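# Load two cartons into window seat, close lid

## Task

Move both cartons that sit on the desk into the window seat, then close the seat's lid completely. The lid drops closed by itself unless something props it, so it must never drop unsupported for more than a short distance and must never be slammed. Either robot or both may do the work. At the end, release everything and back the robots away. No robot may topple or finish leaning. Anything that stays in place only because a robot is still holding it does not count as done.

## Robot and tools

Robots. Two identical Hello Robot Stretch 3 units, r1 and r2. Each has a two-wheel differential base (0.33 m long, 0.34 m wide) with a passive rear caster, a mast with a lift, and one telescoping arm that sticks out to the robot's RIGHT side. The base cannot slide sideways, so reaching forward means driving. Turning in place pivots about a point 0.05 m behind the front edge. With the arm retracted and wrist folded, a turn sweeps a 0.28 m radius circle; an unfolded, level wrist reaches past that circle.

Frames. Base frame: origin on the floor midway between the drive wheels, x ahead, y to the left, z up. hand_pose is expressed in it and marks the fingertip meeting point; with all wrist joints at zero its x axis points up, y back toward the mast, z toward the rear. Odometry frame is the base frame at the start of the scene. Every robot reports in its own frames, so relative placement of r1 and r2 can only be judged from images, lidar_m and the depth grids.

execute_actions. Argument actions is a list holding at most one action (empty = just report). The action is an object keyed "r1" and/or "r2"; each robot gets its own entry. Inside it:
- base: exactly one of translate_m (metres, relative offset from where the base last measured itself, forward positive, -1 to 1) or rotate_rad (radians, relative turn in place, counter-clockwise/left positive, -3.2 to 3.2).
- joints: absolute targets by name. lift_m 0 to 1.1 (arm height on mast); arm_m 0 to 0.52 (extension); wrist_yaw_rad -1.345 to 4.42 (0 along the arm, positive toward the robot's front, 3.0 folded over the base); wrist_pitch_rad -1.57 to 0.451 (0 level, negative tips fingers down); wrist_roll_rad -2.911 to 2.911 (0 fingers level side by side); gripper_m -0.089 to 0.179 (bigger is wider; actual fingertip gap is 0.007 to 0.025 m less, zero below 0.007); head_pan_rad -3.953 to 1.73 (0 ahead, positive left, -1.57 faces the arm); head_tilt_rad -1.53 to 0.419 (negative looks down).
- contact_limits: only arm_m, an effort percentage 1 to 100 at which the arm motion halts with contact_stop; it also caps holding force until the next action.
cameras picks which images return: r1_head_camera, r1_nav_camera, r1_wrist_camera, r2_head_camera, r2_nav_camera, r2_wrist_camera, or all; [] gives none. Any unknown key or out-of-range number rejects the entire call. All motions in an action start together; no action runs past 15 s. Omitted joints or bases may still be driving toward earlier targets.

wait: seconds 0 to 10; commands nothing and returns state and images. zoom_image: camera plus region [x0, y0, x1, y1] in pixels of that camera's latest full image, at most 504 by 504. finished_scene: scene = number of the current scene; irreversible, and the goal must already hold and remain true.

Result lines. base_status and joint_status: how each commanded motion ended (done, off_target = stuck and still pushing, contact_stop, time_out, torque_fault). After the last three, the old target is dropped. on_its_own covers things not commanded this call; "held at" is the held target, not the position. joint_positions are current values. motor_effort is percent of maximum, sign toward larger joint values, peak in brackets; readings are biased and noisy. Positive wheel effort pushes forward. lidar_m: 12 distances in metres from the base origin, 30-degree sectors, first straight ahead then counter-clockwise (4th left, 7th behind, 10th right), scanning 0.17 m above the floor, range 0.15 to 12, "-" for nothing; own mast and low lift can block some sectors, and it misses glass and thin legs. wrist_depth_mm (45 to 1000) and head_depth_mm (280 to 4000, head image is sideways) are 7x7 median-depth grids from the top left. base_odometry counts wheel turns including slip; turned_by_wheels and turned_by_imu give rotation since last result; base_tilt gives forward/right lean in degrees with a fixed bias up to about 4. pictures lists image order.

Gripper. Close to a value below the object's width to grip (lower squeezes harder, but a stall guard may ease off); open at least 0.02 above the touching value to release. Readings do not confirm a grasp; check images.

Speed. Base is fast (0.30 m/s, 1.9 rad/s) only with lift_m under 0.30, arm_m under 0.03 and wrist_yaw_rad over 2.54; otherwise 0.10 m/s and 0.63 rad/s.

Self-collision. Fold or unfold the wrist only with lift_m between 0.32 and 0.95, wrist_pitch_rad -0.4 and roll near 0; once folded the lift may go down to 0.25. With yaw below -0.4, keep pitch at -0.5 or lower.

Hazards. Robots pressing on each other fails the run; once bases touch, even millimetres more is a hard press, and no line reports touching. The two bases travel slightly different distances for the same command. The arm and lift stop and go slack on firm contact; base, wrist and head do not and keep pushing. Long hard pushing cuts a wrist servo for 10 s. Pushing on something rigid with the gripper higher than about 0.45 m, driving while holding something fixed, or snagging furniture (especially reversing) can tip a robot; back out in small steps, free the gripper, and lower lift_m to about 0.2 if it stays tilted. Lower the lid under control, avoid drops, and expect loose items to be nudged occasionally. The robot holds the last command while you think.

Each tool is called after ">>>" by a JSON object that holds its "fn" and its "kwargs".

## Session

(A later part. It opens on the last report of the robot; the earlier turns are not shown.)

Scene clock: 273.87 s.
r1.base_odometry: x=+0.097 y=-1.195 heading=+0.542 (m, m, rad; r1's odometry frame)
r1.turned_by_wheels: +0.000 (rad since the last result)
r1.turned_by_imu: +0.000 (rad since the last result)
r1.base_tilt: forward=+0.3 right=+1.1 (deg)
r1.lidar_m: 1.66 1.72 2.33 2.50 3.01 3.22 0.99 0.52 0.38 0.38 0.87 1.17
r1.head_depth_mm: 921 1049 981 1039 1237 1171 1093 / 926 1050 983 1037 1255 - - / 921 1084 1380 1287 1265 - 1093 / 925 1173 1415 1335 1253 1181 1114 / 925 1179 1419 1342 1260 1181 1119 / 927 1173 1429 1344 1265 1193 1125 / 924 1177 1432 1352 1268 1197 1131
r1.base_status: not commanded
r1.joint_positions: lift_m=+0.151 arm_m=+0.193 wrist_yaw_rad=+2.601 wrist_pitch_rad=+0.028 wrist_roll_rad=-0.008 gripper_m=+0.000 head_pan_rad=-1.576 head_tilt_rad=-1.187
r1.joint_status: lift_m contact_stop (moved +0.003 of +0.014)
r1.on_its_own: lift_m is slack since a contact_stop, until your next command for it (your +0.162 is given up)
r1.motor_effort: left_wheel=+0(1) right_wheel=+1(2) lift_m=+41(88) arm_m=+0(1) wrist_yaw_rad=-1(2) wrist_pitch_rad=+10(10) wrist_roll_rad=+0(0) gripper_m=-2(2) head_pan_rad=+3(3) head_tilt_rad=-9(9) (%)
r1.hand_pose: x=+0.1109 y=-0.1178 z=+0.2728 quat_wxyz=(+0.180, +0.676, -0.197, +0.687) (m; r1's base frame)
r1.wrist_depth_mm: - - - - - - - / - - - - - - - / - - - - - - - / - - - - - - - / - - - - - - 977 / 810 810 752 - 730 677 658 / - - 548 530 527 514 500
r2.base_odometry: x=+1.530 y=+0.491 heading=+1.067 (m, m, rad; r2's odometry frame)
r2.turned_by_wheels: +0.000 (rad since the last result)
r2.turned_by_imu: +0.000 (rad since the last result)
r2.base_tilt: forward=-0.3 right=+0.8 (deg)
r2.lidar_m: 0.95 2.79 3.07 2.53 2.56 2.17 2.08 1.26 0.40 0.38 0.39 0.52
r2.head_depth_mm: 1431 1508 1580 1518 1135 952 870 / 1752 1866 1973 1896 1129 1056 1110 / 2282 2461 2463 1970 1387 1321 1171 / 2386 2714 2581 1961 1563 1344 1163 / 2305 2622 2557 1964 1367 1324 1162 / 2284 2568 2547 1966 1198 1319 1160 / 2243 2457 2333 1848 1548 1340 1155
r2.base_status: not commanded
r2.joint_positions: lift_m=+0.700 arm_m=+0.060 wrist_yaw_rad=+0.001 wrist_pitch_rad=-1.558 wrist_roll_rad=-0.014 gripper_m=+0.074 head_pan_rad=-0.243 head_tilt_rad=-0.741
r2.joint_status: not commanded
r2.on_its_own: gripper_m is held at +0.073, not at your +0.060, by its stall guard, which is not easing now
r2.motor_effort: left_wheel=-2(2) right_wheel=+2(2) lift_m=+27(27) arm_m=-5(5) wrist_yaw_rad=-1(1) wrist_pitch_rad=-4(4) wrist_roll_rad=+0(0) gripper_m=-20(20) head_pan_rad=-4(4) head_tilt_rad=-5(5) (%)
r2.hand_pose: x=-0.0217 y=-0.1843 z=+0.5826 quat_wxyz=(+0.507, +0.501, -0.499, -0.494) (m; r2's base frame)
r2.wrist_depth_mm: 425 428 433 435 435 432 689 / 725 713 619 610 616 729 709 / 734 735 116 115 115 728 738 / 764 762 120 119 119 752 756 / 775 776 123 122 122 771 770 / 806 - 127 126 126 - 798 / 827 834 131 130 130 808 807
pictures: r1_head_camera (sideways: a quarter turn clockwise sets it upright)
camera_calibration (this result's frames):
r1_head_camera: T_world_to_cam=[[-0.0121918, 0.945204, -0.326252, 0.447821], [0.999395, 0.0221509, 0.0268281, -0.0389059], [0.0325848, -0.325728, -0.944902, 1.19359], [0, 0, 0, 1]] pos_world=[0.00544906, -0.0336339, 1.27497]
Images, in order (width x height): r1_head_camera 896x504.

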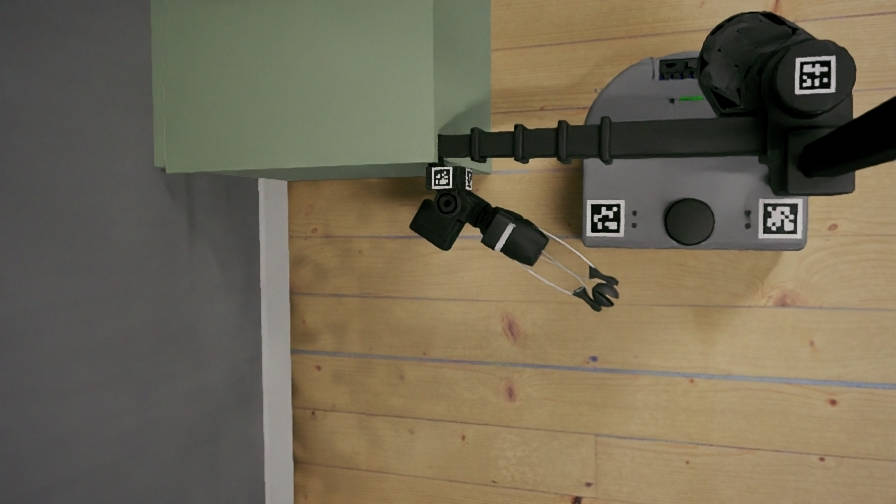

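>>> {"fn": "zoom_image", "kwargs": {"camera": "r1_head_camera", "region": [130,0,500,200]}}

>>> {"fn": "execute_actions", "kwargs": {"actions": [{"r1":{"joints":{"lift_m":0.156}},"r2":{"joints":{"head_pan_rad":-1.0,"head_tilt_rad":-0.95}}}], "cameras": ["r2_head_camera","r2_nav_camera"]}}

Region (130, 0, 500, 200) of r1_head_camera's 896x504 image, scaled by 1.362, with more detail than that image has; it fills the top 272 rows of this view, and the rest is white.

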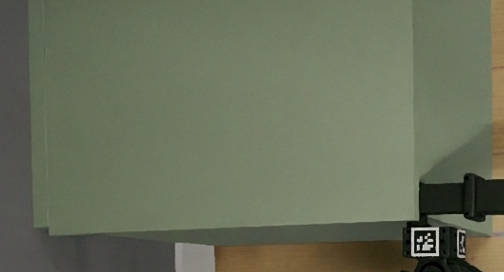

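Scene clock: 280.90 s.
r1.base_odometry: x=+0.097 y=-1.195 heading=+0.542 (m, m, rad; r1's odometry frame)
r1.turned_by_wheels: +0.000 (rad since the last result)
r1.turned_by_imu: +0.000 (rad since the last result)
r1.base_tilt: forward=+0.5 right=+1.2 (deg)
r1.lidar_m: 1.66 1.72 2.33 2.50 3.00 3.21 0.98 0.53 0.38 0.38 0.86 1.17
r1.head_depth_mm: 923 1047 978 1038 1235 1176 1092 / 927 1054 984 1037 1253 - - / 923 1085 1372 1289 1265 - 1094 / 924 1173 1406 1334 1258 1178 1113 / 930 1175 1417 1338 1258 1189 1120 / 925 1180 1425 1346 1260 1189 1127 / 924 1182 1429 1357 1261 1194 1130
r1.base_status: not commanded
r1.joint_positions: lift_m=+0.151 arm_m=+0.193 wrist_yaw_rad=+2.601 wrist_pitch_rad=+0.028 wrist_roll_rad=-0.008 gripper_m=+0.000 head_pan_rad=-1.576 head_tilt_rad=-1.187
r1.joint_status: lift_m contact_stop (moved +0.000 of +0.005)
r1.on_its_own: lift_m is slack since a contact_stop, until your next command for it (your +0.156 is given up)
r1.motor_effort: left_wheel=+0(1) right_wheel=+1(2) lift_m=+41(88) arm_m=+0(0) wrist_yaw_rad=+0(1) wrist_pitch_rad=+10(10) wrist_roll_rad=+0(0) gripper_m=-3(2) head_pan_rad=+3(3) head_tilt_rad=-9(9) (%)
r1.hand_pose: x=+0.1109 y=-0.1177 z=+0.2728 quat_wxyz=(+0.180, +0.676, -0.197, +0.687) (m; r1's base frame)
r1.wrist_depth_mm: - - - - - - - / - - - - - - - / - - - - - - - / - - - - - - - / - - - - - - - / 815 788 746 - 722 666 661 / - - 538 534 520 506 504
r2.base_odometry: x=+1.530 y=+0.491 heading=+1.067 (m, m, rad; r2's odometry frame)
r2.turned_by_wheels: +0.000 (rad since the last result)
r2.turned_by_imu: +0.000 (rad since the last result)
r2.base_tilt: forward=-0.3 right=+0.9 (deg)
r2.lidar_m: 0.96 2.79 3.05 2.53 2.55 2.18 2.08 1.26 0.40 0.38 0.39 0.53
r2.head_depth_mm: 750 834 1000 1114 989 - - / 798 898 1074 1138 989 899 555 / 850 979 1174 1140 987 1072 571 / 911 1071 1256 1136 1010 1210 1112 / 972 1167 1309 1132 1097 1243 1108 / 1065 1284 1334 1135 1332 1242 1103 / 1157 1426 1610 1186 1375 1242 1102
r2.base_status: not commanded
r2.joint_positions: lift_m=+0.700 arm_m=+0.060 wrist_yaw_rad=+0.001 wrist_pitch_rad=-1.558 wrist_roll_rad=-0.014 gripper_m=+0.074 head_pan_rad=-0.993 head_tilt_rad=-0.938
r2.joint_status: all done
r2.on_its_own: gripper_m is held at +0.073, not at your +0.060, by its stall guard, which is not easing now
r2.motor_effort: left_wheel=-2(2) right_wheel=+2(2) lift_m=+26(27) arm_m=-5(5) wrist_yaw_rad=+0(1) wrist_pitch_rad=-4(4) wrist_roll_rad=+0(1) gripper_m=-20(21) head_pan_rad=-4(43) head_tilt_rad=-6(25) (%)
r2.hand_pose: x=-0.0217 y=-0.1843 z=+0.5826 quat_wxyz=(+0.507, +0.501, -0.499, -0.494) (m; r2's base frame)
r2.wrist_depth_mm: 429 427 429 428 431 431 688 / 733 728 611 615 611 707 703 / 737 731 116 115 116 725 731 / 759 766 120 119 118 747 746 / 775 783 123 122 122 770 761 / 802 - 127 126 126 - 791 / 832 832 131 130 130 826 816
pictures: r2_head_camera (sideways: a quarter turn clockwise sets it upright), r2_nav_camera (sideways: a quarter turn counterclockwise sets it upright)
camera_calibration (this result's frames):
r2_head_camera: T_world_to_cam=[[-0.455208, 0.62697, -0.632214, 0.839797], [0.811728, 0.584012, -0.00529321, 0.00333523], [0.365902, -0.515595, -0.774776, 0.967977], [0, 0, 0, 1]] pos_world=[0.0253897, -0.0293908, 1.28091]
r2_nav_camera: T_world_to_cam=[[0.408379, -0.673734, 0.61588, -0.760869], [-0.85748, -0.514486, 0.00576492, 0.0455975], [0.312978, -0.530459, -0.787819, 0.98896], [0, 0, 0, 1]] pos_world=[0.0403, 0.0354386, 1.24746]
Images, in order (width x height): r2_head_camera 896x504, r2_nav_camera 672x504.

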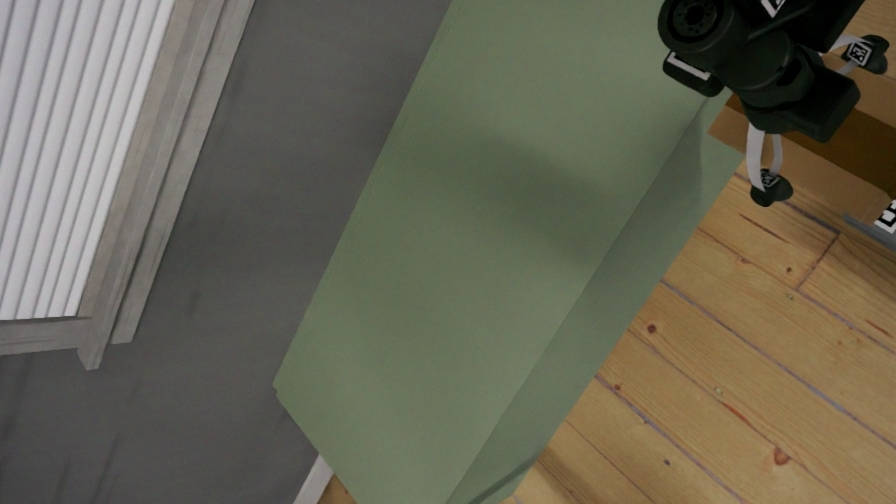

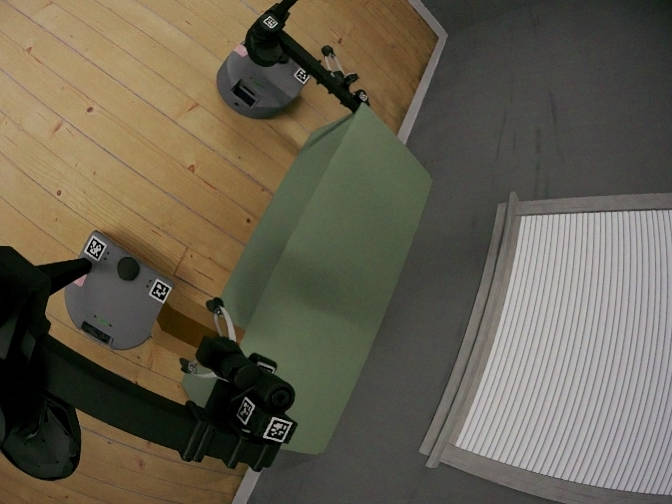

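>>> {"fn": "execute_actions", "kwargs": {"actions": [{"r1":{"joints":{"lift_m":0.149}},"r2":{"base":{"rotate_rad":-1.0},"joints":{"arm_m":0.3,"lift_m":0.5,"head_pan_rad":-1.57,"head_tilt_rad":-1.15}}}], "cameras": ["r2_wrist_camera"]}}

>>> {"fn": "execute_actions", "kwargs": {"actions": [{"r2":{"joints":{"lift_m":0.21}}}], "cameras": ["r2_wrist_camera","r2_head_camera"]}}

Scene clock: 321.07 s.
r1.base_odometry: x=+0.097 y=-1.195 heading=+0.542 (m, m, rad; r1's odometry frame)
r1.turned_by_wheels: +0.000 (rad since the last result)
r1.turned_by_imu: +0.000 (rad since the last result)
r1.base_tilt: forward=+0.7 right=+1.0 (deg)
r1.lidar_m: 1.66 1.71 2.33 2.50 3.01 3.20 0.93 0.52 0.38 0.38 0.87 1.17
r1.head_depth_mm: 921 1053 983 1038 1232 1177 1096 / 922 1051 988 1035 1244 - - / 923 1090 1376 1290 1263 - 1093 / 921 1175 1408 1340 1256 1185 1116 / 925 1175 1424 1336 1258 1189 1114 / 925 1178 1427 1339 1261 1192 1125 / 923 1180 1435 1357 1271 1199 1130
r1.base_status: not commanded
r1.joint_positions: lift_m=+0.149 arm_m=+0.193 wrist_yaw_rad=+2.601 wrist_pitch_rad=+0.028 wrist_roll_rad=-0.008 gripper_m=+0.000 head_pan_rad=-1.576 head_tilt_rad=-1.187
r1.joint_status: all done
r1.motor_effort: left_wheel=+0(0) right_wheel=+1(1) lift_m=+32(39) arm_m=+0(0) wrist_yaw_rad=-1(1) wrist_pitch_rad=+10(10) wrist_roll_rad=+0(0) gripper_m=-3(3) head_pan_rad=+3(3) head_tilt_rad=-9(9) (%)
r1.hand_pose: x=+0.1109 y=-0.1177 z=+0.2710 quat_wxyz=(+0.180, +0.676, -0.197, +0.687) (m; r1's base frame)
r1.wrist_depth_mm: - - - - - - - / - - - - - - - / - - - - - - - / - - - - - - - / - - - - - - 954 / 771 788 738 - 731 664 646 / - - 547 530 516 500 493
r2.base_odometry: x=+1.530 y=+0.491 heading=+0.067 (m, m, rad; r2's odometry frame)
r2.turned_by_wheels: -1.000 (rad since the last result)
r2.turned_by_imu: -1.010 (rad since the last result)
r2.base_tilt: forward=-0.3 right=+0.9 (deg)
r2.lidar_m: 0.40 0.55 0.96 2.82 3.01 2.53 2.90 2.15 2.08 1.20 0.39 0.38
r2.head_depth_mm: 1955 1782 1588 1426 1294 1187 1121 / 1989 1781 1617 1430 1312 - - / 1827 1775 1636 1361 1277 1237 - / 1513 1723 1592 1399 1281 1214 - / 1302 1534 1589 1425 1277 1193 1101 / 1139 1312 1506 995 1074 1187 1095 / 1002 1147 1295 993 916 1100 1093
r2.base_status: done
r2.joint_positions: lift_m=+0.500 arm_m=+0.300 wrist_yaw_rad=+0.000 wrist_pitch_rad=-1.558 wrist_roll_rad=-0.014 gripper_m=+0.074 head_pan_rad=-1.563 head_tilt_rad=-1.136
r2.joint_status: all done
r2.on_its_own: gripper_m is held at +0.073, not at your +0.060, by its stall guard, which is not easing now
r2.motor_effort: left_wheel=+1(6) right_wheel=-1(6) lift_m=+27(27) arm_m=+3(5) wrist_yaw_rad=+1(1) wrist_pitch_rad=-4(4) wrist_roll_rad=-1(0) gripper_m=-21(21) head_pan_rad=-4(36) head_tilt_rad=-7(24) (%)
r2.hand_pose: x=-0.0216 y=-0.4237 z=+0.3826 quat_wxyz=(+0.507, +0.500, -0.499, -0.494) (m; r2's base frame)
r2.wrist_depth_mm: 505 507 515 506 505 500 502 / 346 526 513 521 512 515 516 / 247 355 116 115 116 526 527 / 239 362 119 119 118 540 543 / 277 415 123 122 122 561 564 / 331 - 127 126 126 - 577 / 361 606 131 130 129 592 594
pictures: r2_wrist_camera
camera_calibration (this result's frames):
r2_wrist_camera: T_world_to_cam=[[-0.998979, -0.0445405, -0.00761162, -0.0368764], [-0.0451857, 0.985469, 0.163734, 0.38809], [0.000208246, 0.16391, -0.986475, 0.610885], [0, 0, 0, 1]] pos_world=[-0.0194299, -0.484223, 0.538799]
Images, in order (width x height): r2_wrist_camera 644x364.

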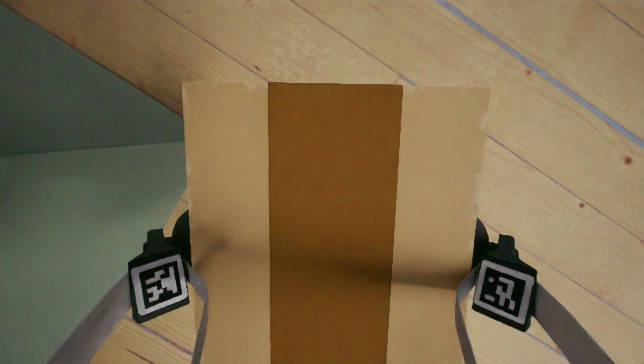

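Scene clock: 324.53 s.
r1.base_odometry: x=+0.097 y=-1.195 heading=+0.542 (m, m, rad; r1's odometry frame)
r1.turned_by_wheels: +0.000 (rad since the last result)
r1.turned_by_imu: +0.000 (rad since the last result)
r1.base_tilt: forward=+0.5 right=+1.1 (deg)
r1.lidar_m: 1.66 1.72 2.33 2.50 3.00 3.21 0.93 0.52 0.38 0.38 0.87 1.17
r1.head_depth_mm: 925 1052 981 1037 1237 1170 1091 / 924 1051 989 1039 1253 - - / 921 1089 1378 1291 1260 - 1093 / 923 1176 1415 1332 1260 1178 1111 / 923 1178 1423 1339 1263 1184 1124 / 924 1177 1420 1345 1263 1190 1125 / 925 1182 1434 1354 1269 1193 1134
r1.base_status: not commanded
r1.joint_positions: lift_m=+0.149 arm_m=+0.193 wrist_yaw_rad=+2.601 wrist_pitch_rad=+0.028 wrist_roll_rad=-0.008 gripper_m=+0.000 head_pan_rad=-1.576 head_tilt_rad=-1.187
r1.joint_status: not commanded
r1.motor_effort: left_wheel=+0(0) right_wheel=+1(1) lift_m=+32(32) arm_m=+0(0) wrist_yaw_rad=-1(1) wrist_pitch_rad=+10(10) wrist_roll_rad=+0(0) gripper_m=-2(3) head_pan_rad=+3(3) head_tilt_rad=-9(9) (%)
r1.hand_pose: x=+0.1109 y=-0.1177 z=+0.2710 quat_wxyz=(+0.180, +0.676, -0.197, +0.687) (m; r1's base frame)
r1.wrist_depth_mm: - - - - - - - / - - - - - - - / - - - - - - - / - - - - - - - / - - - - - - 984 / 762 811 746 - 726 681 653 / - - 540 530 510 504 502
r2.base_odometry: x=+1.530 y=+0.491 heading=+0.067 (m, m, rad; r2's odometry frame)
r2.turned_by_wheels: +0.000 (rad since the last result)
r2.turned_by_imu: +0.000 (rad since the last result)
r2.base_tilt: forward=-0.3 right=+0.9 (deg)
r2.lidar_m: 0.40 0.55 0.95 2.82 3.03 2.52 2.91 2.15 2.08 1.20 0.39 0.38
r2.head_depth_mm: 1972 1765 1589 1426 1300 1185 1112 / 1985 1792 1585 1428 1298 1202 - / 1821 1799 1583 1466 1258 - - / 1518 1736 1580 1437 1262 1215 - / 1294 1541 1586 1425 1280 1186 1099 / 1132 1314 1508 993 1073 1184 1100 / 1004 1149 1288 993 916 1098 1093
r2.base_status: not commanded
r2.joint_positions: lift_m=+0.210 arm_m=+0.300 wrist_yaw_rad=+0.000 wrist_pitch_rad=-1.558 wrist_roll_rad=-0.014 gripper_m=+0.074 head_pan_rad=-1.563 head_tilt_rad=-1.136
r2.joint_status: all done
r2.on_its_own: gripper_m is held at +0.073, not at your +0.060, by its stall guard, which is not easing now
r2.motor_effort: left_wheel=+1(1) right_wheel=-2(1) lift_m=+27(26) arm_m=+4(4) wrist_yaw_rad=+0(0) wrist_pitch_rad=-4(4) wrist_roll_rad=-1(0) gripper_m=-20(21) head_pan_rad=-3(4) head_tilt_rad=-7(7) (%)
r2.hand_pose: x=-0.0216 y=-0.4237 z=+0.0926 quat_wxyz=(+0.507, +0.500, -0.499, -0.494) (m; r2's base frame)
r2.wrist_depth_mm: 233 234 232 228 231 231 229 / 238 239 235 234 234 235 236 / 244 246 116 115 115 241 241 / 239 252 119 119 119 248 248 / 259 260 123 122 122 255 254 / 266 - 127 126 125 - 263 / 273 273 131 130 129 271 268
pictures: r2_head_camera (sideways: a quarter turn clockwise sets it upright), r2_wrist_camera
camera_calibration (this result's frames):
r2_head_camera: T_world_to_cam=[[-0.0455587, 0.882766, -0.467599, 0.622845], [0.998558, 0.0535406, 0.00378685, -0.00962587], [0.0283784, -0.466752, -0.883933, 1.11193], [0, 0, 0, 1]] pos_world=[0.00643316, -0.0303142, 1.27415]
r2_wrist_camera: T_world_to_cam=[[-0.998979, -0.0445404, -0.00761162, -0.0390838], [-0.0451856, 0.985469, 0.163733, 0.435573], [0.000208266, 0.16391, -0.986475, 0.324809], [0, 0, 0, 1]] pos_world=[-0.0194299, -0.484224, 0.2488]
Images, in order (width x height): r2_head_camera 896x504, r2_wrist_camera 644x364.

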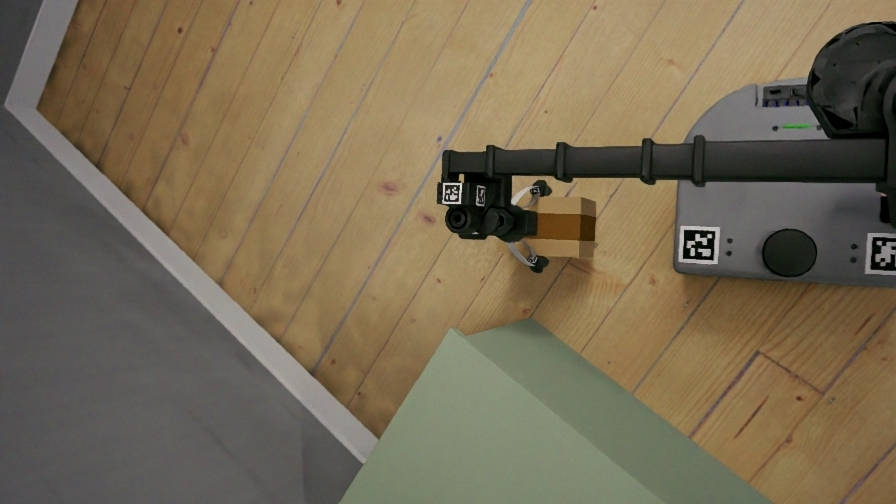

